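# Clamp tube in vise, extract pin into tray

## Task

Secure the tube in the vise, then draw the red-handled pin out of it without the clamped tube shifting. Finish with the entire pin resting flat on the tray's floor, lower than the tray's rim, and the tube still clamped in its original spot. The tray may be relocated as long as it ends upright on the table and away from both the tube and the vise's moving jaw. At the end nothing the robot holds or touches, directly or via a loose object, may contact the tube or the moving jaw, and the result must hold without the robot supporting it. Release everything and withdraw the gripper at the finish.

## Robot and tools

Robot: a single six-joint arm with a two-finger parallel gripper. Joints, base outward: waist, shoulder, elbow, wrist pitch, wrist yaw, wrist roll; ranges in rad are -3.054..3.054, 0..3.142, 0..2.356, -1.571..1.571, -1.571..1.571, -3.142..3.142. The fingers point along the gripper's +x axis and close along its y axis. end_effector_position is the pinch point between the pads, roughly 3-4 cm behind the fingertips.

Scene frame: origin on the table top under the arm's base, +z up, +y to the left when facing along +x. All positions are in metres, orientations are quaternions written w first (qw, qx, qy, qz). The base may be slightly tilted relative to the table, and the printed hand position gets less accurate at long reach.

A row is always 8 numbers: x, y, z, qw, qx, qy, qz, opening. x, y, z and the quaternion are an absolute pose in the scene frame, not an offset. opening runs -1 to 1: +1 is fully open (0.088 m), about -0.80 is where empty fingers touch, and anything lower closes no further. Closing from fully open takes at least about 0.5 s.

Tools:
- execute_actions(actions): actions is a list of actions; each action is a list of up to 15 rows, one row per 1/30 s control step. If fewer than 15 rows are given, the last row is repeated to fill the action. An empty list only returns state and images. An action is rejected if its target lies more than 0.6 m from the gripper's starting position along any gripper axis; if the first action fails this or anything is malformed, nothing runs. Resend the same quaternion in every row to hold orientation.
- move(target, speed, blocking): target is one 8-number row (absolute pose plus opening). The gripper follows a straight path there; speed in m/s from 0.002 to 0.5 (default 0.25), rotation capped at twice that in rad/s; path time 0.5-10 s. It does not avoid obstacles, can overshoot speed near full extension, and the opening is applied at the start. Result adds a line 'move:' with the outcome (done, off_target, moving, held, fault), limits (paced = pose clipped; held = some steps blocked, after which it may surge) and the distance from target. blocking=false returns after 0.5 s while motion continues; then only wait or stop are accepted until the move shows its end.
- wait(seconds): 0 to 10; lets the scene run holding the last command, returning early if a move ends.
- stop(): brakes a running move; fingers keep moving.
- zoom_image(camera, region): camera is cam_high or cam_wrist; region [x0, y0, x1, y1] in pixels, origin top-left, at most 504x504.
- read_manual(section): only "licences"; no motion.
- finished_scene(scene): ends the scene with the given number after the last command is held; irreversible.

Controller behaviour: each control step, the commanded pose is clipped to within 70 mm and 16 degrees of the measured pose, and damped inverse kinematics chase it, favouring position over orientation. A distant target may need several actions; after an action the arm only continues to the last clipped pose. 'Hand target' in results is the pose currently being pursued. Joint friction can leave the hand short or slightly tilted and can swallow small moves, so check position and orientation after each move and correct tilt. A 'pose unreachable' line means a clearance check (which counts the mount under the base as arm) changed or blocked the command.

Results: a state line with pose and velocities (m/s, rad/s), Joint positions and Joint velocities (six joints in rad, then finger pad gap in m), grip_measured (finger opening on the command scale), step readings of end_effector_position where HELD marks clipped steps, and images from cam_high then cam_wrist (504x504 each). Camera calibration gives K, distortion and T_world_to_cam (world to camera, metres); real cameras can be off by a couple of degrees and several millimetres.

Gripping: to hold something, keep commanding an opening well under grip_measured; the bigger the gap, the harder the squeeze (about 34 N per pad max). Readings may be off by about 1 mm. Fast closes squeeze harder and can spring the fingers open.

What to avoid: contact torque reaching a joint's load limit (waist 17.4, shoulder 21.6, elbow 21.5, wrist pitch 5.67, wrist yaw 5.65, wrist roll 5.3 N m, held weight included) freezes the arm for 10 s and drops the rest of the call. Holding loads heats motors; MOTOR HOT appears from 50 °C, and at 95 °C an OVER-TEMPERATURE FAULT holds the arm and may cut power so it goes limp. Fast moves hit harder, and aiming far beyond a contact presses harder; an arm blocked by an object keeps pushing until a new command arrives. Avoid dropping, slamming or knocking anything off the table, and expect occasional brief nudges to loose objects. The robot keeps its last command while you are composing a reply.

Each tool is called after "Call:" as a command line: name --argument value for each argument, lists and objects as JSON in quotes; but a table of rows of numbers goes row by row, as --pt "numbers of a row", without its own name.

## Session

Call:
execute_actions --actions '[]'

Scene clock: 0.00 s.
end_effector_position=(+0.2559, -0.3189, +0.2630) grip_measured=+0.826 end_effector_quat_wxyz=(-0.123, -0.574, +0.121, +0.801) end_effector_velocity=(-0.000, -0.001, +0.002) end_effector_angular_velocity=(-0.013, +0.004, +0.010)
Joint positions: [-1.195  1.064  1.501 -1.202 -0.015  2.145  0.079]
Joint velocities: [-0.002 -0.007 -0.002  0.007  0.007 -0.007 -0.   ]
Heat: hottest elbow 27 °C (+0.0 °C/min).
Hand target: +0.256, -0.319, +0.263; -0.123, -0.574, +0.121, +0.801
camera_calibration (this result's frames):
cam_wrist: T_world_to_cam=[[-0.105626, 0.919833, -0.377823, 0.437513], [0.994405, 0.0981278, -0.0391033, -0.17849], [0.00110639, -0.379839, -0.925052, 0.198789], [0, 0, 0, 1]] pos_world=[0.223484, -0.309416, 0.342213]

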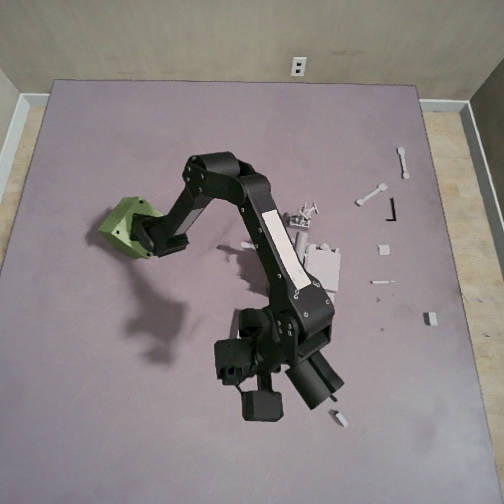

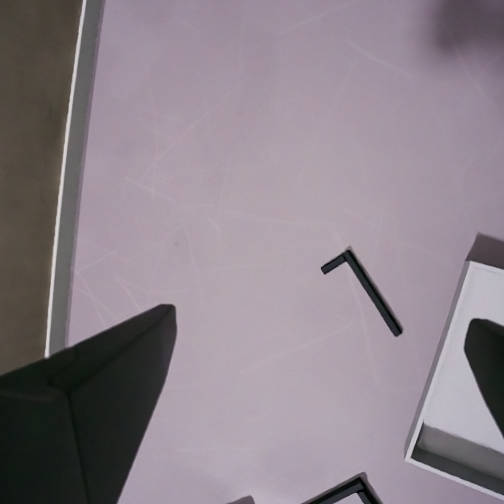

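Call:
move --target '[0.24,-0.2,0.22,0.464,0.533,0.464,-0.533,0.2]' --speed 0.5

Call:
move --target '[0.23,-0.08,0.2,0.705,0.049,0.705,-0.049,0.2]' --speed 0.5

Call:
move --target '[0.255,-0.016,0.19,0.533,-0.464,0.533,0.464,0.2]' --speed 0.5

Call:
zoom_image --camera "cam_high" --region '[220, 190, 400, 370]'

Scene clock: 8.03 s.
end_effector_position=(+0.2415, -0.2031, +0.2206) grip_measured=+0.200 end_effector_quat_wxyz=(+0.464, +0.532, +0.462, -0.536) end_effector_velocity=(+0.000, +0.003, -0.000) end_effector_angular_velocity=(+0.011, -0.004, +0.020)
Joint positions: [-1.239  0.773  1.081 -1.213 -0.499  0.652  0.049]
Joint velocities: [ 0.002 -0.002 -0.002 -0.007 -0.007 -0.022 -0.   ]
Heat: hottest shoulder 27 °C (+0.0 °C/min).
Hand target: +0.240, -0.200, +0.220; +0.464, +0.533, +0.465, -0.533
Off the commanded pose: 0.004 m, 0 deg.
move: done
camera_calibration (this result's frames):
cam_wrist: T_world_to_cam=[[-0.9921, 0.111526, -0.0574438, 0.292688], [0.0892512, 0.949266, 0.301543, 0.139118], [0.0881593, 0.294034, -0.951721, 0.325316], [0, 0, 0, 1]] pos_world=[0.24928, -0.260356, 0.284473]

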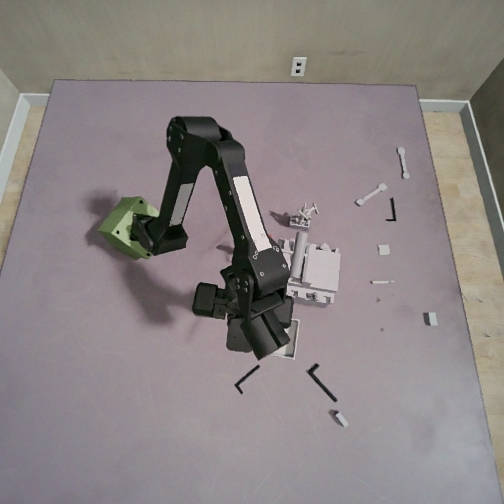

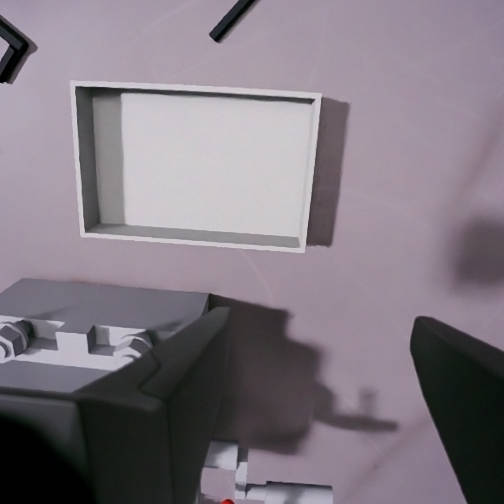

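Scene clock: 10.27 s.
end_effector_position=(+0.2326, -0.0821, +0.2020) grip_measured=+0.200 end_effector_quat_wxyz=(+0.709, +0.052, +0.701, -0.050) end_effector_velocity=(-0.005, +0.002, -0.001) end_effector_angular_velocity=(-0.007, +0.024, +0.017)
Joint positions: [ 0.392  0.536  0.8   -1.245  0.602  0.345  0.049]
Joint velocities: [ 0.037  0.012 -0.002 -0.037  0.022  0.037 -0.   ]
Heat: hottest shoulder 27 °C (+0.0 °C/min).
Hand target: +0.230, -0.081, +0.200; +0.706, +0.047, +0.705, -0.049
Off the commanded pose: 0.004 m, 1 deg.
move: done
camera_calibration (this result's frames):
cam_wrist: T_world_to_cam=[[-0.113122, -0.991658, -0.0617903, -0.0248712], [-0.950777, 0.0899827, 0.296522, 0.203094], [-0.288489, 0.0922922, -0.953025, 0.344123], [0, 0, 0, 1]] pos_world=[0.289559, -0.0746986, 0.266199]

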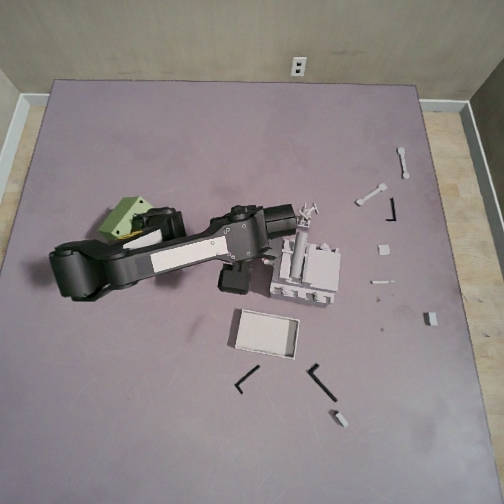

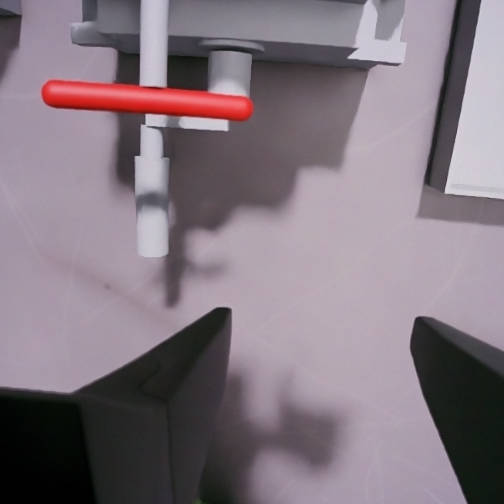

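Scene clock: 12.43 s.
end_effector_position=(+0.2535, -0.0176, +0.1889) grip_measured=+0.200 end_effector_quat_wxyz=(+0.533, -0.464, +0.535, +0.462) end_effector_velocity=(-0.000, +0.002, -0.001) end_effector_angular_velocity=(+0.005, +0.004, +0.019)
Joint positions: [ 0.766  0.854  0.808 -1.233  0.765 -0.78   0.049]
Joint velocities: [-0.002  0.002 -0.002  0.007 -0.007 -0.022  0.   ]
Heat: hottest elbow 28 °C (+4.8 °C/min).
Hand target: +0.255, -0.016, +0.190; +0.533, -0.465, +0.533, +0.464
Off the commanded pose: 0.002 m, 0 deg.
move: done
camera_calibration (this result's frames):
cam_wrist: T_world_to_cam=[[0.991964, -0.111776, -0.0592819, -0.224482], [-0.0879448, -0.94598, 0.312071, -0.0188888], [-0.0909616, -0.304349, -0.948208, 0.273726], [0, 0, 0, 1]] pos_world=[0.245916, 0.040348, 0.252136]

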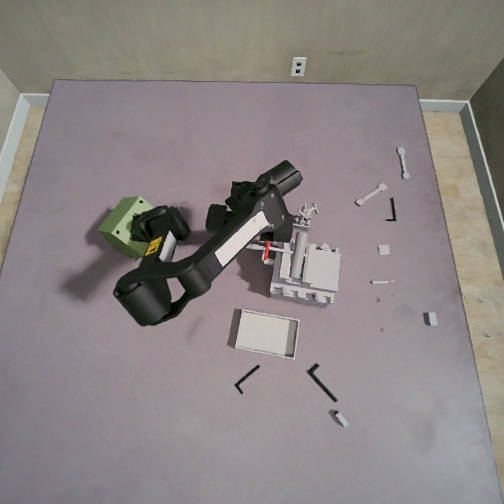

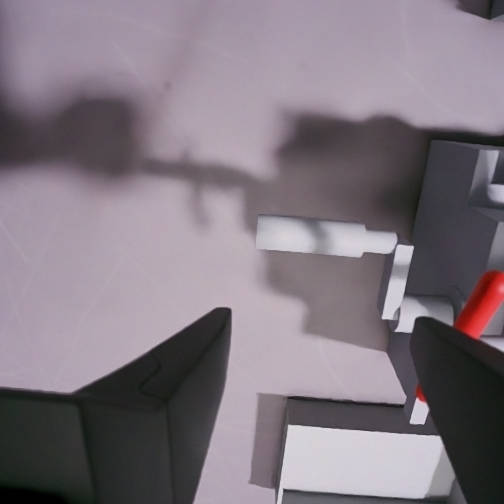

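Region (220, 190, 400, 370) of cam_high's 504x504 image, scaled by 2.800, with more detail than that image has.

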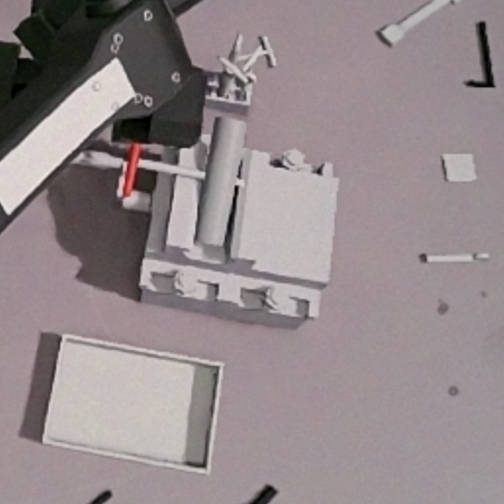

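Call:
move --target '[0.304,-0.018,0.2,0.533,-0.464,0.533,0.464,0]' --speed 0.1

Call:
move --target '[0.304,-0.018,0.165,0.533,-0.464,0.533,0.464,0]' --speed 0.05

Scene clock: 21.83 s.
end_effector_position=(+0.3020, -0.0185, +0.2000) grip_measured=+0.000 end_effector_quat_wxyz=(+0.534, -0.465, +0.533, +0.464) end_effector_velocity=(-0.001, -0.004, +0.000) end_effector_angular_velocity=(-0.017, +0.010, -0.001)
Joint positions: [ 0.665  0.977  0.999 -1.205  0.729 -0.917  0.039]
Joint velocities: [-0.007  0.002  0.007 -0.022  0.007  0.007 -0.   ]
Heat: hottest elbow 28 °C (+2.7 °C/min).
Hand target: +0.304, -0.018, +0.200; +0.533, -0.464, +0.533, +0.464
Off the commanded pose: 0.002 m, 0 deg.
move: done
camera_calibration (this result's frames):
cam_wrist: T_world_to_cam=[[0.992538, -0.108097, -0.0564177, -0.272779], [-0.085734, -0.947683, 0.307483, -0.0186797], [-0.0867041, -0.300352, -0.94988, 0.287478], [0, 0, 0, 1]] pos_world=[0.294067, 0.0391556, 0.263424]

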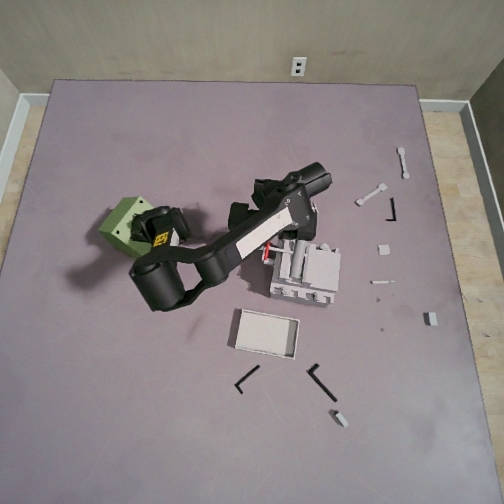

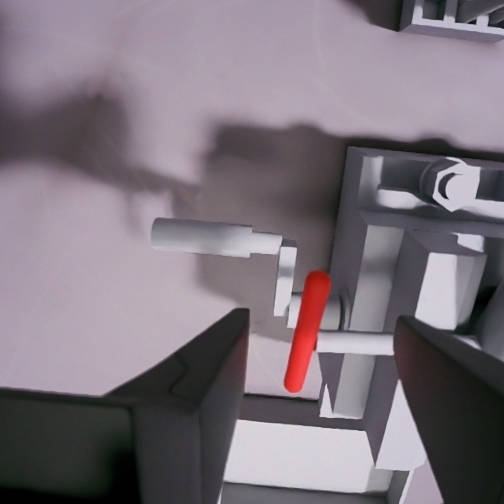

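Scene clock: 22.87 s.
end_effector_position=(+0.3067, -0.0187, +0.1681) grip_measured=+0.000 end_effector_quat_wxyz=(+0.539, -0.464, +0.532, +0.461) end_effector_velocity=(+0.000, -0.001, -0.001) end_effector_angular_velocity=(+0.001, +0.001, +0.009)
Joint positions: [ 0.516  0.977  0.904 -0.986  0.665 -1.093  0.039]
Joint velocities: [-0.012 -0.002 -0.002  0.007 -0.007 -0.022 -0.   ]
Heat: hottest elbow 28 °C (+2.6 °C/min).
Hand target: +0.304, -0.018, +0.165; +0.533, -0.464, +0.533, +0.464
Off the commanded pose: 0.004 m, 1 deg.
move: done
camera_calibration (this result's frames):
cam_wrist: T_world_to_cam=[[0.992195, -0.114642, -0.0490462, -0.280463], [-0.0945032, -0.947968, 0.304017, -0.0053649], [-0.0813472, -0.297009, -0.951403, 0.2562], [0, 0, 0, 1]] pos_world=[0.298608, 0.0388551, 0.231625]

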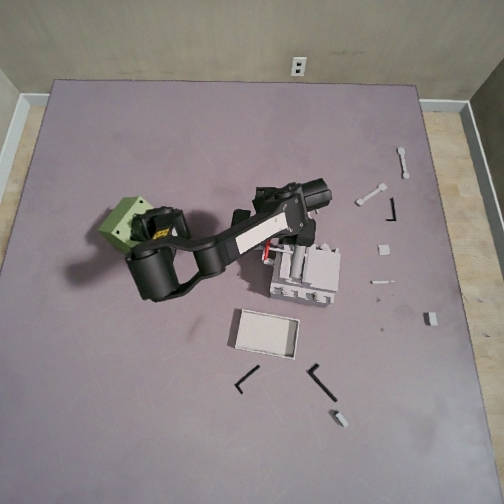

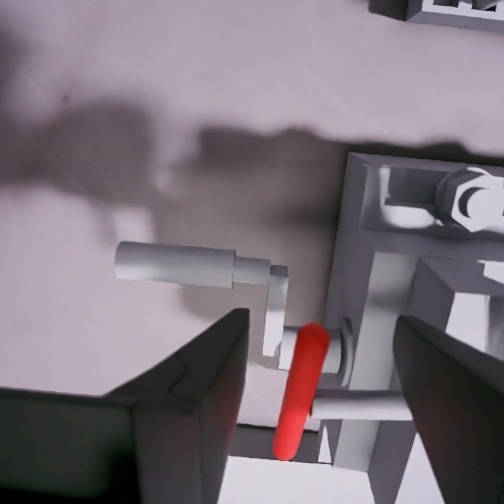

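Call:
execute_actions --actions '[[[0.3,-0.018,0.163,0.533,-0.464,0.533,0.464,-0.4]],[[0.3,-0.018,0.163,0.533,-0.464,0.533,0.464,-0.72]]]'

Call:
move --target '[0.315,-0.02,0.2,0.533,-0.464,0.533,0.464,-0.72]' --speed 0.04

Call:
zoom_image --camera "cam_high" --region '[240, 210, 360, 330]'

Scene clock: 31.83 s.
end_effector_position=(+0.3019, -0.0172, +0.1637) grip_measured=-0.648 end_effector_quat_wxyz=(+0.534, -0.464, +0.533, +0.464) end_effector_velocity=(+0.000, -0.000, -0.001) end_effector_angular_velocity=(+0.004, -0.000, -0.002)
Joint positions: [ 0.513  0.977  0.882 -0.975  0.663 -1.096  0.007]
Joint velocities: [-0.007 -0.002 -0.002  0.007 -0.007 -0.007 -0.   ]
Heat: hottest elbow 28 °C (+1.9 °C/min).
Hand target: +0.300, -0.018, +0.163; +0.533, -0.464, +0.533, +0.464
Off the commanded pose: 0.002 m, 0 deg.
Step readings (end_effector_position; steps 1 to 15: 1st action; 16 to 30: 2nd action):
0: (+0.3064, -0.0186, +0.1676)
1: (+0.3062, -0.0182, +0.1671)
2: (+0.3055, -0.0181, +0.1665)
4: (+0.3033, -0.0177, +0.1650)
8: (+0.3023, -0.0173, +0.1641)
15: (+0.3022, -0.0172, +0.1639)
16: (+0.3022, -0.0172, +0.1639)
17: (+0.3022, -0.0172, +0.1639)
19: (+0.3022, -0.0171, +0.1639)
23: (+0.3019, -0.0171, +0.1638)
30: end_effector_position above
camera_calibration (this result's frames):
cam_wrist: T_world_to_cam=[[0.992458, -0.107909, -0.0581673, -0.274262], [-0.0850514, -0.947832, 0.307214, -0.0064914], [-0.088284, -0.29995, -0.949861, 0.253873], [0, 0, 0, 1]] pos_world=[0.294054, 0.040401, 0.227185]

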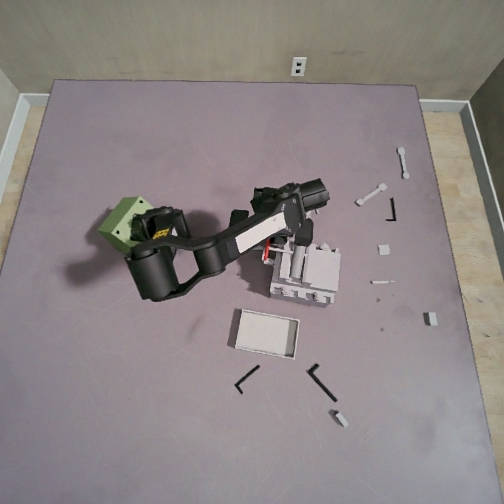

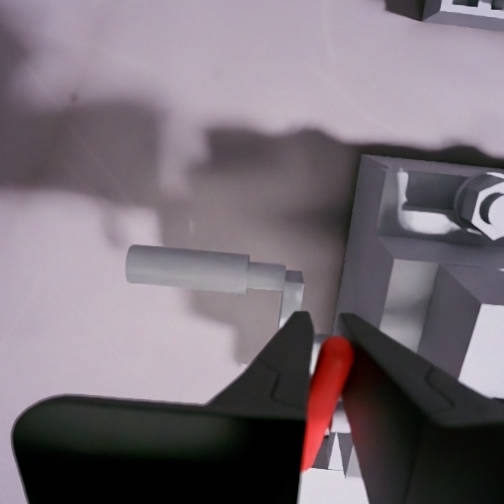

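Scene clock: 33.10 s.
end_effector_position=(+0.3118, -0.0203, +0.1978) grip_measured=-0.651 end_effector_quat_wxyz=(+0.530, -0.463, +0.535, +0.467) end_effector_velocity=(-0.005, +0.001, +0.001) end_effector_angular_velocity=(+0.002, +0.024, +0.040)
Joint positions: [ 0.62   1.005  1.033 -1.187  0.707 -0.969  0.007]
Joint velocities: [ 0.012  0.007  0.007 -0.037 -0.007 -0.007 -0.   ]
Heat: hottest elbow 28 °C (+1.8 °C/min).
Hand target: +0.315, -0.020, +0.200; +0.534, -0.464, +0.533, +0.464
Off the commanded pose: 0.004 m, 1 deg.
move: done
camera_calibration (this result's frames):
cam_wrist: T_world_to_cam=[[0.992243, -0.104574, -0.0672192, -0.280451], [-0.0790114, -0.947956, 0.308442, -0.021188], [-0.0959759, -0.300738, -0.948865, 0.288388], [0, 0, 0, 1]] pos_world=[0.304279, 0.0373161, 0.261325]

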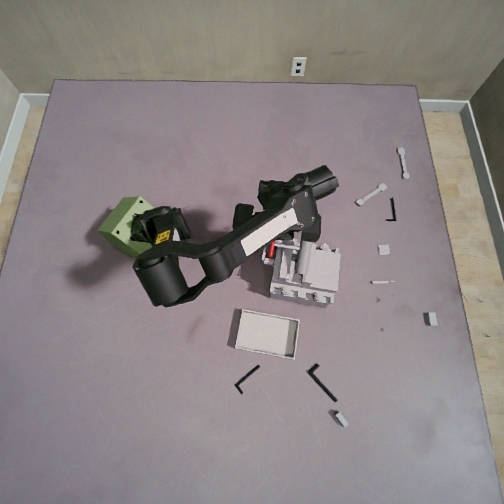

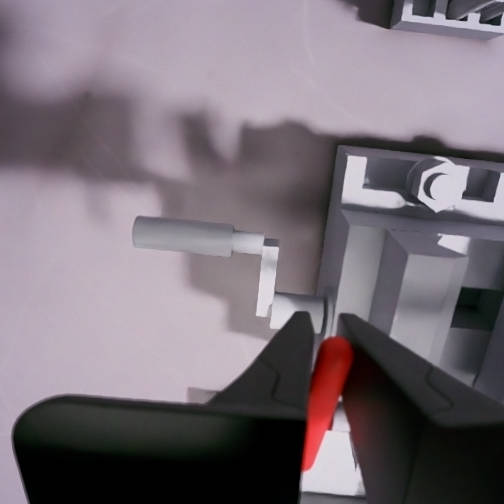

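Region (240, 210, 360, 330) of cam_high's 504x504 image, scaled by 4.200, with more detail than that image has.

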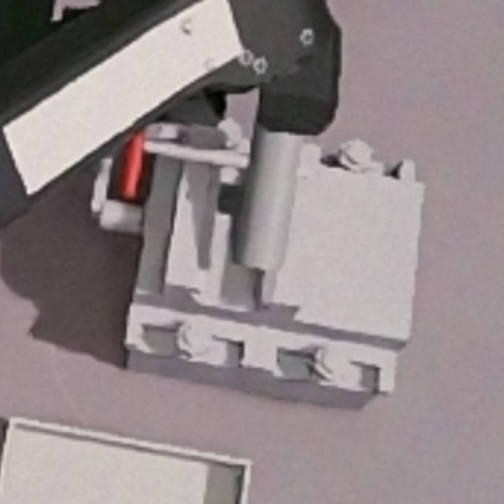

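Call:
execute_actions --actions '[[[0.298,-0.018,0.19,0.533,-0.464,0.533,0.464,-0.72]],[[0.298,-0.018,0.19,0.533,-0.464,0.533,0.464,-0.68]],[[0.298,-0.018,0.19,0.533,-0.464,0.533,0.464,-0.665]],[[0.298,-0.018,0.19,0.533,-0.464,0.533,0.464,-0.655]]]'

Call:
zoom_image --camera "cam_high" --region '[240, 210, 360, 330]'

Scene clock: 42.90 s.
end_effector_position=(+0.2987, -0.0180, +0.1889) grip_measured=-0.645 end_effector_quat_wxyz=(+0.530, -0.465, +0.536, +0.465) end_effector_velocity=(-0.004, -0.003, -0.000) end_effector_angular_velocity=(-0.015, +0.012, +0.020)
Joint positions: [ 0.625  0.974  0.957 -1.147  0.714 -0.961  0.007]
Joint velocities: [-0.002 -0.002 -0.002 -0.022  0.007 -0.007 -0.   ]
Heat: hottest elbow 29 °C (+2.8 °C/min).
Hand target: +0.298, -0.018, +0.190; +0.533, -0.464, +0.533, +0.464
Off the commanded pose: 0.001 m, 0 deg.
Step readings (end_effector_position; steps 1 to 15: 1st action; 16 to 30: 2nd action; 31 to 45: 3rd action; 46 to 60: 4th action):
0: (+0.3119, -0.0203, +0.1980)
1: (+0.3112, -0.0197, +0.1967)
2: (+0.3091, -0.0192, +0.1951)
4: (+0.3025, -0.0191, +0.1916)
8: (+0.2985, -0.0176, +0.1885)
15: (+0.2984, -0.0178, +0.1887)
16: (+0.2983, -0.0178, +0.1887)
17: (+0.2983, -0.0178, +0.1886)
19: (+0.2982, -0.0178, +0.1886)
23: (+0.2983, -0.0177, +0.1886)
30: (+0.2983, -0.0177, +0.1886)
31: (+0.2983, -0.0177, +0.1886)
32: (+0.2983, -0.0177, +0.1886)
34: (+0.2983, -0.0178, +0.1886)
38: (+0.2983, -0.0178, +0.1886)
45: (+0.2983, -0.0178, +0.1886)
46: (+0.2983, -0.0178, +0.1886)
47: (+0.2983, -0.0177, +0.1887)
49: (+0.2983, -0.0177, +0.1887)
53: (+0.2987, -0.0179, +0.1888)
60: end_effector_position above
camera_calibration (this result's frames):
cam_wrist: T_world_to_cam=[[0.992336, -0.105151, -0.0649096, -0.268339], [-0.0798223, -0.946437, 0.312868, -0.0178055], [-0.0943312, -0.305289, -0.947576, 0.278579], [0, 0, 0, 1]] pos_world=[0.29114, 0.0399789, 0.252127]

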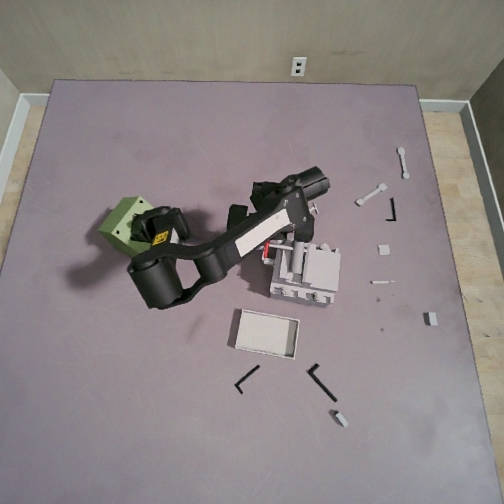

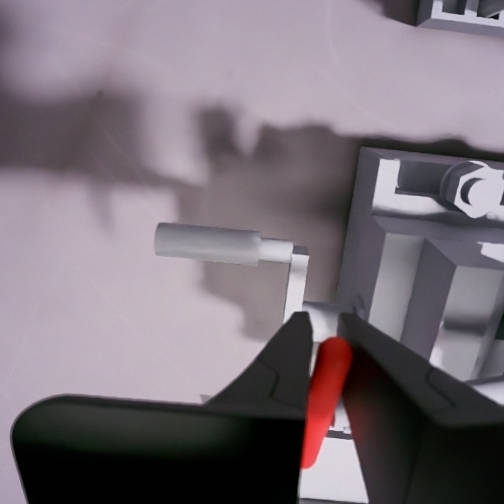

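Region (240, 210, 360, 330) of cam_high's 504x504 image, scaled by 4.200, with more detail than that image has.

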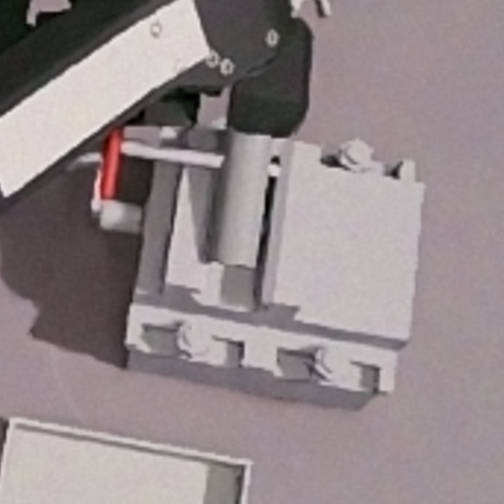

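It began pivoting.

Call:
move --target '[0.315,-0.022,0.215,0.533,-0.464,0.533,0.464,-0.655]' --speed 0.015

Call:
zoom_image --camera "cam_high" --region '[240, 210, 360, 330]'

Scene clock: 49.57 s.
end_effector_position=(+0.3127, -0.0231, +0.2130) grip_measured=-0.645 end_effector_quat_wxyz=(+0.531, -0.464, +0.535, +0.465) end_effector_velocity=(+0.000, -0.000, +0.001) end_effector_angular_velocity=(+0.004, +0.006, +0.007)
Joint positions: [ 0.678  1.01   1.088 -1.283  0.733 -0.896  0.007]
Joint velocities: [-0.002  0.002  0.007 -0.007 -0.007 -0.007 -0.   ]
Heat: hottest elbow 29 °C (+2.4 °C/min).
Hand target: +0.315, -0.022, +0.215; +0.533, -0.464, +0.533, +0.464
Off the commanded pose: 0.003 m, 0 deg.
move: done
camera_calibration (this result's frames):
cam_wrist: T_world_to_cam=[[0.992283, -0.106355, -0.0637427, -0.281387], [-0.0814478, -0.946694, 0.311667, -0.0283142], [-0.0934922, -0.30407, -0.948051, 0.301074], [0, 0, 0, 1]] pos_world=[0.305058, 0.0348157, 0.276322]

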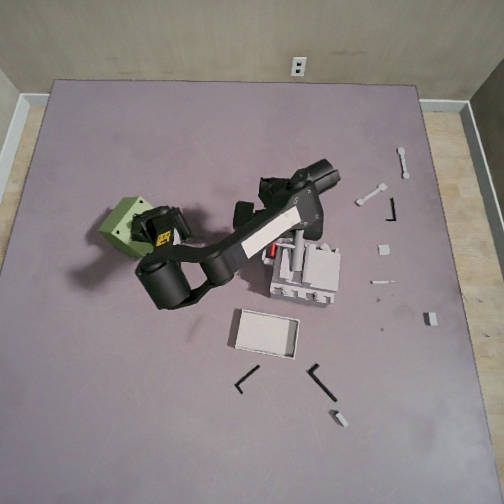

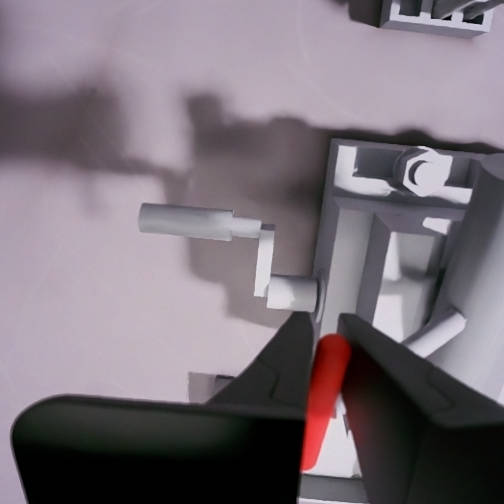

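Region (240, 210, 360, 330) of cam_high's 504x504 image, scaled by 4.200, with more detail than that image has.

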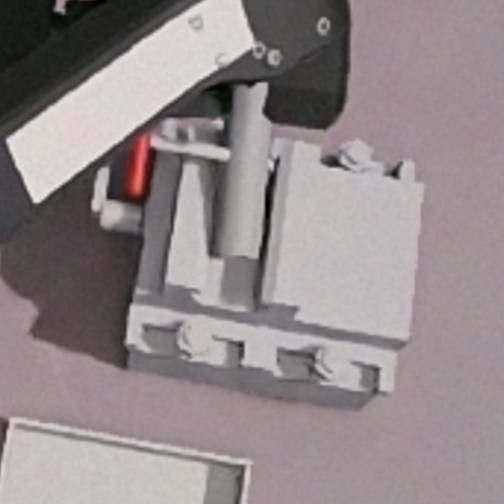

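Call:
move --target '[0.35,-0.04,0.225,0.533,-0.464,0.533,0.464,-0.655]' --speed 0.015

Scene clock: 55.87 s.
end_effector_position=(+0.3453, -0.0386, +0.2251) grip_measured=-0.643 end_effector_quat_wxyz=(+0.532, -0.462, +0.532, +0.470) end_effector_velocity=(-0.000, -0.004, -0.001) end_effector_angular_velocity=(-0.017, +0.006, +0.018)
Joint positions: [ 0.575  1.065  1.252 -1.306  0.68  -1.03   0.007]
Joint velocities: [-0.012  0.002  0.002 -0.007  0.007 -0.022 -0.   ]
Heat: hottest elbow 29 °C (+2.1 °C/min).
Hand target: +0.350, -0.040, +0.225; +0.533, -0.464, +0.533, +0.464
Off the commanded pose: 0.005 m, 1 deg.
move: done
camera_calibration (this result's frames):
cam_wrist: T_world_to_cam=[[0.9927, -0.100303, -0.0669809, -0.313867], [-0.0758814, -0.951052, 0.299571, -0.0434907], [-0.09375, -0.292301, -0.95172, 0.312212], [0, 0, 0, 1]] pos_world=[0.337546, 0.0184165, 0.289144]

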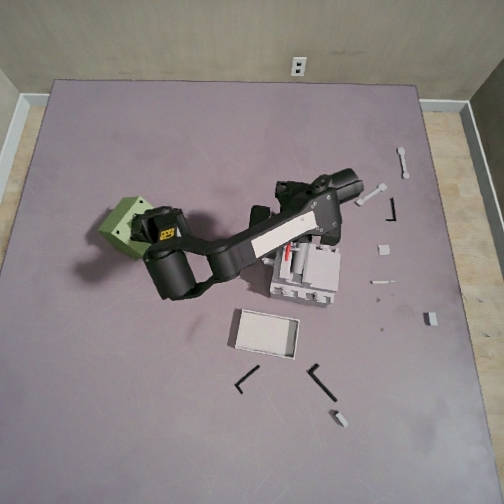

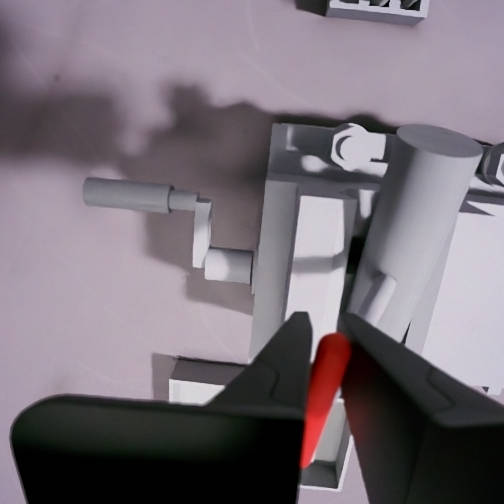

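Call:
move --target '[0.39,-0.042,0.222,0.533,-0.464,0.533,0.464,-0.655]' --speed 0.015

Scene clock: 62.73 s.
end_effector_position=(+0.3861, -0.0403, +0.2225) grip_measured=-0.645 end_effector_quat_wxyz=(+0.533, -0.462, +0.531, +0.469) end_effector_velocity=(+0.002, -0.001, -0.000) end_effector_angular_velocity=(-0.007, -0.007, +0.016)
Joint positions: [ 0.49   1.189  1.413 -1.281  0.641 -1.125  0.007]
Joint velocities: [-0.002  0.002  0.002  0.007  0.007 -0.022 -0.   ]
Heat: hottest elbow 30 °C (+3.0 °C/min).
Hand target: +0.390, -0.042, +0.222; +0.533, -0.464, +0.533, +0.464
Off the commanded pose: 0.004 m, 1 deg.
move: done
camera_calibration (this result's frames):
cam_wrist: T_world_to_cam=[[0.992748, -0.101554, -0.0643323, -0.355358], [-0.0779084, -0.951047, 0.299064, -0.0403447], [-0.0915542, -0.291883, -0.952062, 0.312338], [0, 0, 0, 1]] pos_world=[0.378234, 0.0167084, 0.28657]

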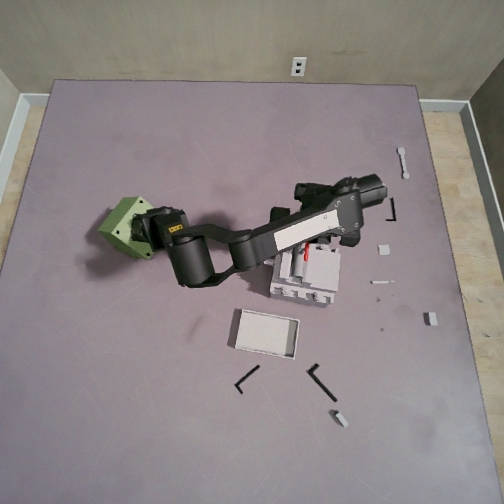

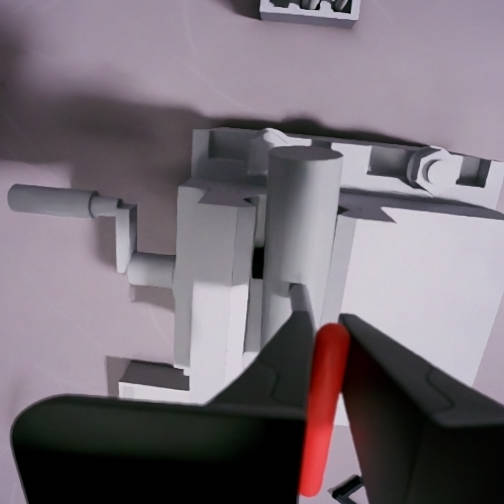

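Call:
move --target '[0.392,-0.036,0.208,0.533,-0.464,0.533,0.464,-0.655]' --speed 0.015

Call:
move --target '[0.392,-0.036,0.208,0.533,-0.464,0.533,0.464,-0.2]'

Call:
move --target '[0.392,-0.04,0.255,0.533,-0.464,0.533,0.464,-0.2]' --speed 0.08

Scene clock: 70.70 s.
end_effector_position=(+0.3944, -0.0364, +0.2143) grip_measured=-0.645 end_effector_quat_wxyz=(+0.544, -0.462, +0.527, +0.461) end_effector_velocity=(-0.003, +0.002, -0.000) end_effector_angular_velocity=(+0.018, +0.012, +0.025)
Joint positions: [ 0.47   1.201  1.397 -1.21   0.632 -1.149  0.007]
Joint velocities: [-0.002 -0.002 -0.002 -0.007 -0.022 -0.022 -0.   ]
Heat: hottest elbow 30 °C (+3.0 °C/min).
Hand target: +0.392, -0.036, +0.208; +0.533, -0.464, +0.533, +0.464
Off the commanded pose: 0.007 m, 2 deg.
move: done
camera_calibration (this result's frames):
cam_wrist: T_world_to_cam=[[0.992234, -0.116978, -0.0422804, -0.368794], [-0.0997559, -0.951429, 0.291259, -0.0232781], [-0.0742976, -0.28478, -0.955709, 0.300679], [0, 0, 0, 1]] pos_world=[0.385947, 0.0203393, 0.278549]

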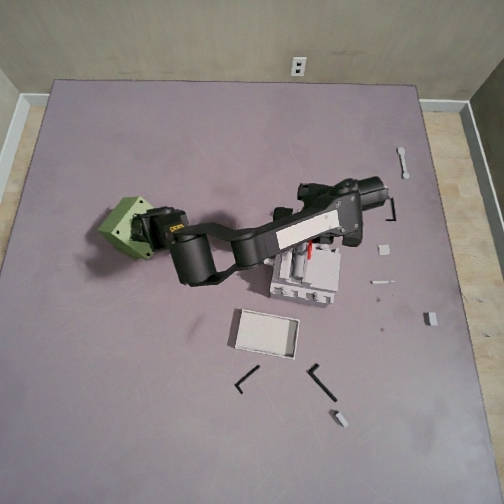

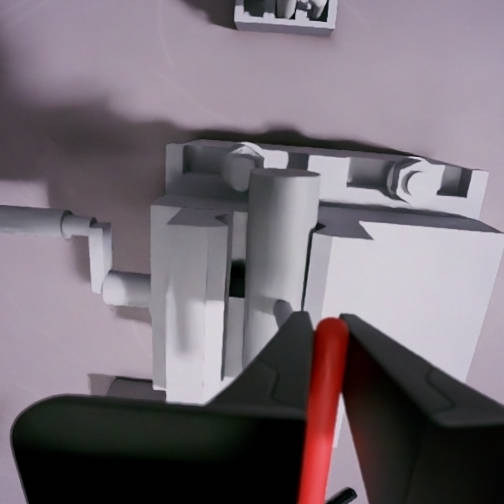

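Scene clock: 71.40 s.
end_effector_position=(+0.3941, -0.0376, +0.2134) grip_measured=-0.201 end_effector_quat_wxyz=(+0.543, -0.462, +0.529, +0.460) end_effector_velocity=(-0.003, +0.000, -0.001) end_effector_angular_velocity=(+0.003, +0.012, +0.013)
Joint positions: [ 0.466  1.201  1.395 -1.21   0.634 -1.149  0.029]
Joint velocities: [-0.002 -0.002 -0.007 -0.007 -0.007 -0.007  0.   ]
Heat: hottest elbow 30 °C (+2.0 °C/min).
Hand target: +0.392, -0.036, +0.208; +0.533, -0.464, +0.533, +0.464
Off the commanded pose: 0.006 m, 1 deg.
move: done
camera_calibration (this result's frames):
cam_wrist: T_world_to_cam=[[0.991955, -0.118868, -0.0435326, -0.368427], [-0.100772, -0.949623, 0.296749, -0.0248703], [-0.0766135, -0.289975, -0.953963, 0.29982], [0, 0, 0, 1]] pos_world=[0.385928, 0.0195289, 0.277359]

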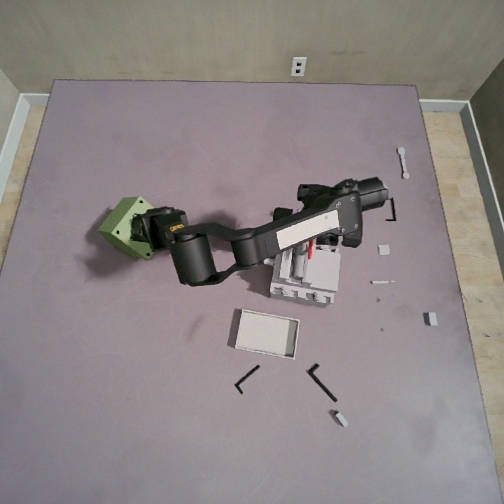

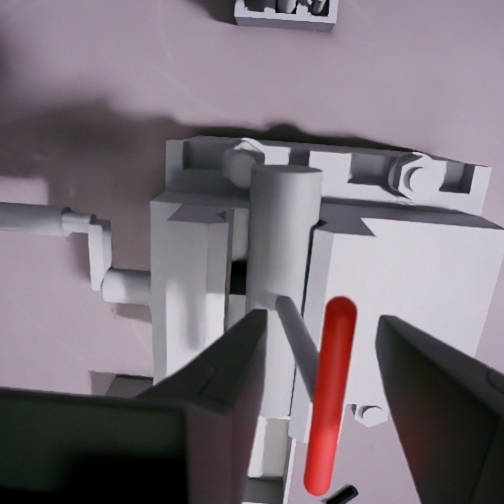

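Scene clock: 72.27 s.
end_effector_position=(+0.3905, -0.0417, +0.2552) grip_measured=-0.200 end_effector_quat_wxyz=(+0.535, -0.464, +0.533, +0.464) end_effector_velocity=(-0.000, +0.001, +0.001) end_effector_angular_velocity=(-0.006, +0.008, +0.001)
Joint positions: [ 0.601  1.224  1.556 -1.463  0.701 -0.995  0.029]
Joint velocities: [ 0.012  0.012  0.012 -0.022  0.007  0.022  0.   ]
Heat: hottest elbow 30 °C (+2.0 °C/min).
Hand target: +0.392, -0.040, +0.255; +0.534, -0.464, +0.533, +0.464
Off the commanded pose: 0.002 m, 0 deg.
move: done
camera_calibration (this result's frames):
cam_wrist: T_world_to_cam=[[0.992347, -0.109704, -0.0566842, -0.359933], [-0.0873946, -0.948258, 0.305237, -0.0488394], [-0.087237, -0.297947, -0.950588, 0.341199], [0, 0, 0, 1]] pos_world=[0.382676, 0.0158606, 0.318844]

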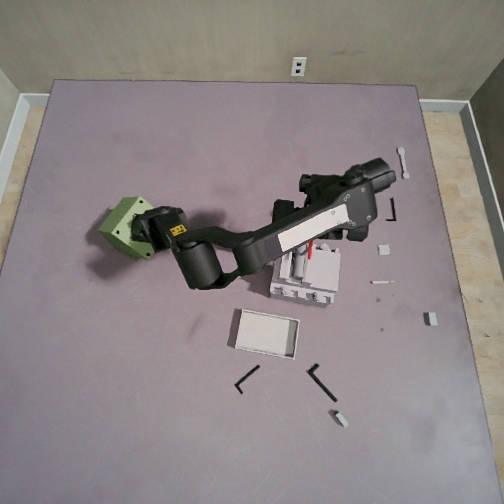

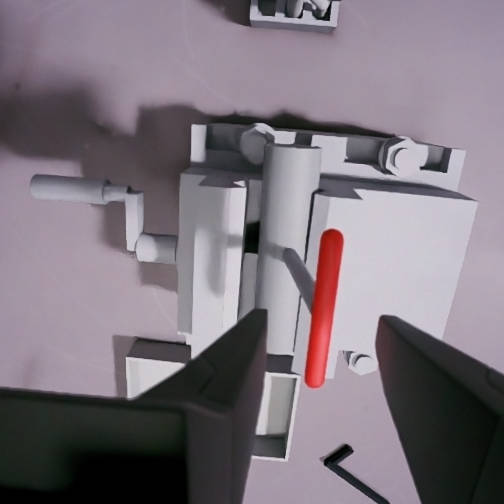

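Call:
move --target '[0.28,-0.01,0.21,0.3,-0.6,0.38,0.62,0.2]' --speed 0.3

Call:
move --target '[0.256,0.012,0.14,-0.104,-0.677,0.2,0.699,0.2]' --speed 0.4

Call:
move --target '[0.256,-0.007,0.098,-0.104,-0.677,0.2,0.699,0.2]' --speed 0.08

Call:
execute_actions --actions '[[[0.256,-0.007,0.098,-0.104,-0.677,0.2,0.699,-0.9]],[[0.257,-0.011,0.116,-0.104,-0.677,0.2,0.699,-0.9]],[[0.255,-0.023,0.128,-0.104,-0.677,0.2,0.699,-0.9]],[[0.253,-0.04,0.132,-0.104,-0.677,0.2,0.699,-0.9]],[[0.25,-0.063,0.122,-0.104,-0.677,0.2,0.699,-0.9]],[[0.248,-0.073,0.099,-0.104,-0.677,0.2,0.699,-0.9]]]'

Scene clock: 84.43 s.
end_effector_position=(+0.2820, -0.0094, +0.2105) grip_measured=+0.200 end_effector_quat_wxyz=(-0.305, +0.605, -0.387, -0.626) end_effector_velocity=(-0.005, -0.000, -0.000) end_effector_angular_velocity=(+0.004, +0.010, +0.020)
Joint positions: [ 0.821  1.09   1.046 -1.448  0.78  -1.281  0.049]
Joint velocities: [ 0.007 -0.007 -0.012 -0.007 -0.007 -0.007 -0.   ]
Heat: hottest elbow 30 °C (+2.0 °C/min).
Hand target: +0.280, -0.010, +0.210; -0.303, +0.607, -0.384, -0.626
Off the commanded pose: 0.002 m, 0 deg.
move: done
camera_calibration (this result's frames):
cam_wrist: T_world_to_cam=[[0.827038, 0.534461, -0.17424, -0.17376], [0.560448, -0.759855, 0.32942, -0.200096], [0.0436651, -0.370096, -0.927967, 0.256449], [0, 0, 0, 1]] pos_world=[0.244652, 0.0357344, 0.273616]

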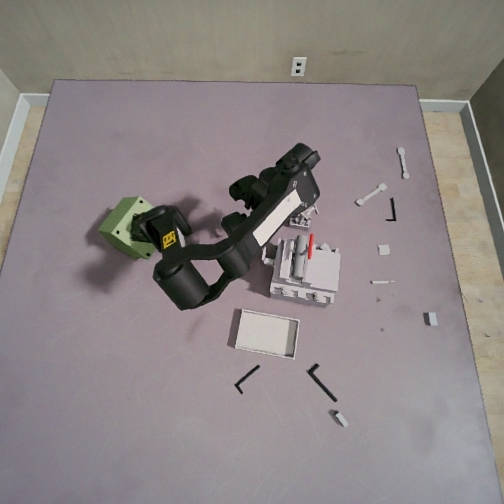

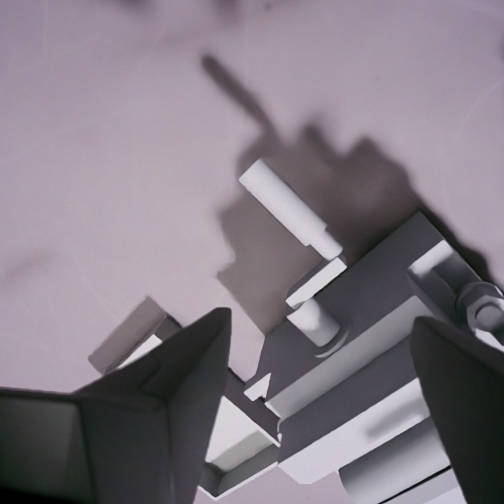

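Scene clock: 86.10 s.
end_effector_position=(+0.2581, +0.0125, +0.1425) grip_measured=+0.200 end_effector_quat_wxyz=(+0.095, +0.680, -0.201, -0.698) end_effector_velocity=(-0.001, -0.001, -0.001) end_effector_angular_velocity=(-0.004, +0.005, +0.023)
Joint positions: [ 0.794  1.427  0.869 -1.319  0.99  -1.854  0.049]
Joint velocities: [-0.002  0.002 -0.007  0.007  0.007 -0.022  0.   ]
Heat: hottest elbow 30 °C (+2.0 °C/min).
Hand target: +0.256, +0.012, +0.140; +0.104, +0.678, -0.200, -0.700
Off the commanded pose: 0.003 m, 1 deg.
move: done
camera_calibration (this result's frames):
cam_wrist: T_world_to_cam=[[0.106271, 0.879766, -0.463376, 0.0453236], [0.96316, 0.024703, 0.267793, -0.25258], [0.247042, -0.474764, -0.84473, 0.139447], [0, 0, 0, 1]] pos_world=[0.204009, 0.0325699, 0.206436]

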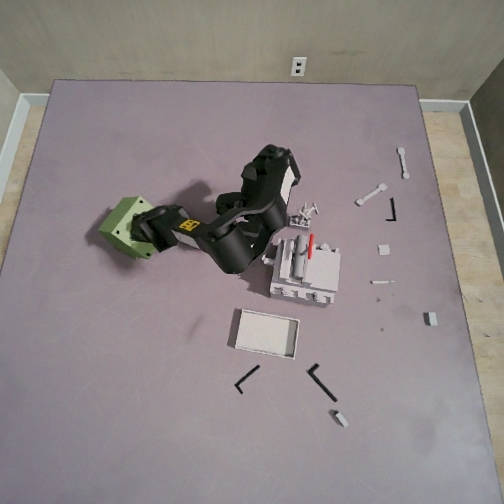

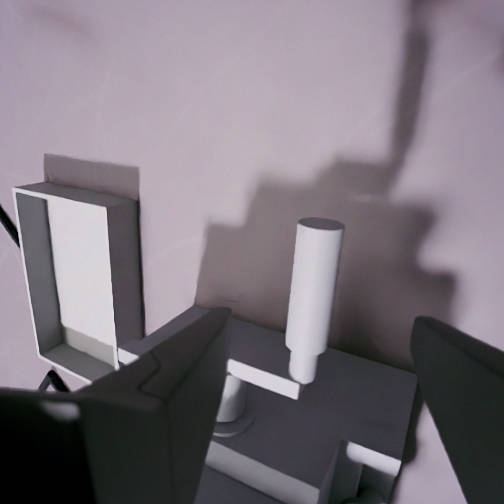

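Scene clock: 87.10 s.
end_effector_position=(+0.2568, -0.0050, +0.0983) grip_measured=+0.200 end_effector_quat_wxyz=(+0.104, +0.678, -0.199, -0.700) end_effector_velocity=(+0.000, -0.000, -0.003) end_effector_angular_velocity=(+0.012, +0.005, +0.012)
Joint positions: [ 0.594  1.381  0.736 -0.937  1.024 -2.222  0.049]
Joint velocities: [-0.012 -0.012 -0.012  0.037 -0.007 -0.051  0.   ]
Heat: hottest elbow 30 °C (+2.0 °C/min).
Hand target: +0.256, -0.007, +0.098; +0.104, +0.678, -0.200, -0.700
Off the commanded pose: 0.002 m, 0 deg.
move: done
camera_calibration (this result's frames):
cam_wrist: T_world_to_cam=[[0.0911562, 0.876982, -0.471798, 0.0450853], [0.965368, 0.0384772, 0.258041, -0.238648], [0.244451, -0.47898, -0.843103, 0.0946593], [0, 0, 0, 1]] pos_world=[0.203134, 0.0149834, 0.16266]

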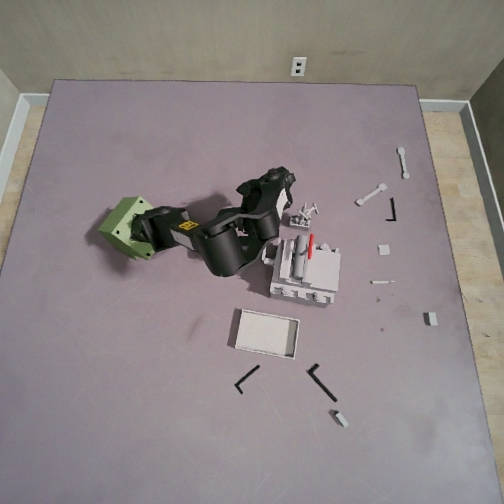

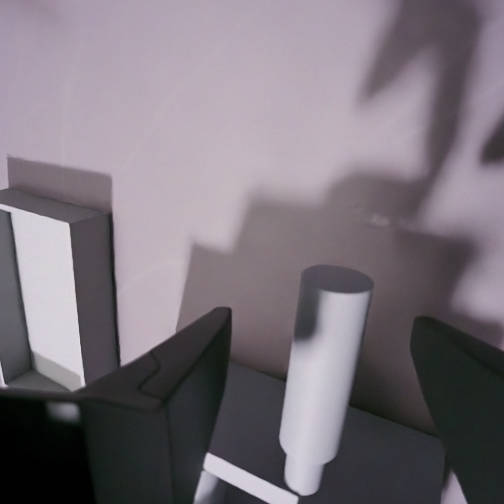

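Scene clock: 90.10 s.
end_effector_position=(+0.2456, -0.0720, +0.0982) grip_measured=-0.502 end_effector_quat_wxyz=(+0.100, +0.675, -0.204, -0.702) end_effector_velocity=(-0.002, -0.002, -0.004) end_effector_angular_velocity=(+0.011, +0.009, +0.007)
Joint positions: [ 0.315  1.04   0.577 -0.71   0.964 -2.703  0.014]
Joint velocities: [-0.027 -0.012 -0.017  0.037 -0.022 -0.051 -0.   ]
Heat: hottest elbow 30 °C (+2.0 °C/min).
Hand target: +0.248, -0.073, +0.099; +0.104, +0.677, -0.201, -0.700
Off the commanded pose: 0.003 m, 1 deg.
Step readings (end_effector_position; steps 1 to 15: 1st action; 16 to 30: 2nd action; 31 to 45: 3rd action; 46 to 60: 4th action; 61 to 75: 5th action; 76 to 90: 6th action):
0: (+0.2568, -0.0050, +0.0983)
1: (+0.2568, -0.0050, +0.0982)
2: (+0.2568, -0.0050, +0.0982)
4: (+0.2570, -0.0050, +0.0981)
8: (+0.2568, -0.0068, +0.0980)
15: (+0.2568, -0.0068, +0.0980)
16: (+0.2570, -0.0071, +0.0997)
17: (+0.2566, -0.0071, +0.1027)
19: (+0.2563, -0.0083, +0.1084)
23: (+0.2561, -0.0098, +0.1126)
30: (+0.2560, -0.0103, +0.1140)
31: (+0.2563, -0.0112, +0.1154)
32: (+0.2557, -0.0127, +0.1178)
34: (+0.2549, -0.0167, +0.1226)
38: (+0.2544, -0.0198, +0.1254)
45: (+0.2541, -0.0210, +0.1262)
46: (+0.2543, -0.0216, +0.1269)
47: (+0.2538, -0.0237, +0.1280)
49: (+0.2528, -0.0296, +0.1305)
53: (+0.2519, -0.0344, +0.1317)
60: (+0.2517, -0.0360, +0.1319)
61: (+0.2508, -0.0376, +0.1318)
62: (+0.2501, -0.0421, +0.1315)
64: (+0.2487, -0.0530, +0.1290)
68: (+0.2475, -0.0609, +0.1237)
75: (+0.2471, -0.0629, +0.1219)
76: (+0.2464, -0.0646, +0.1192)
77: (+0.2464, -0.0677, +0.1149)
79: (+0.2458, -0.0705, +0.1078)
83: (+0.2457, -0.0718, +0.1011)
90: end_effector_position above
camera_calibration (this result's frames):
cam_wrist: T_world_to_cam=[[0.100823, 0.874944, -0.473612, 0.102481], [0.967121, 0.0255217, 0.253031, -0.226147], [0.233475, -0.483551, -0.843604, 0.0675822], [0, 0, 0, 1]] pos_world=[0.1926, -0.051214, 0.162771]

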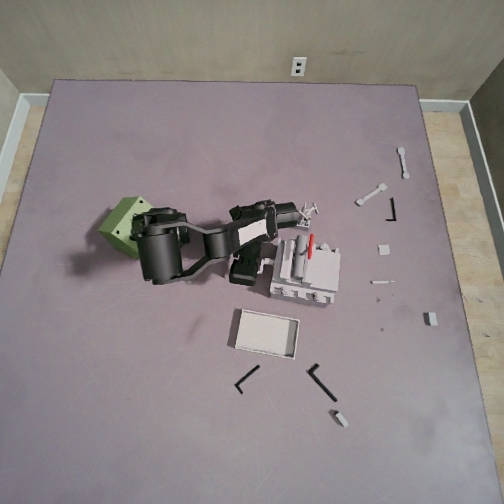

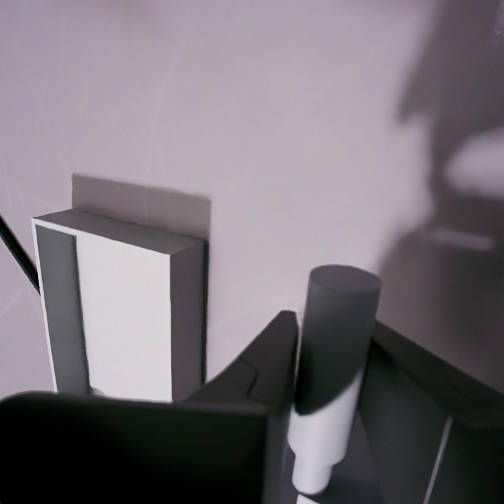

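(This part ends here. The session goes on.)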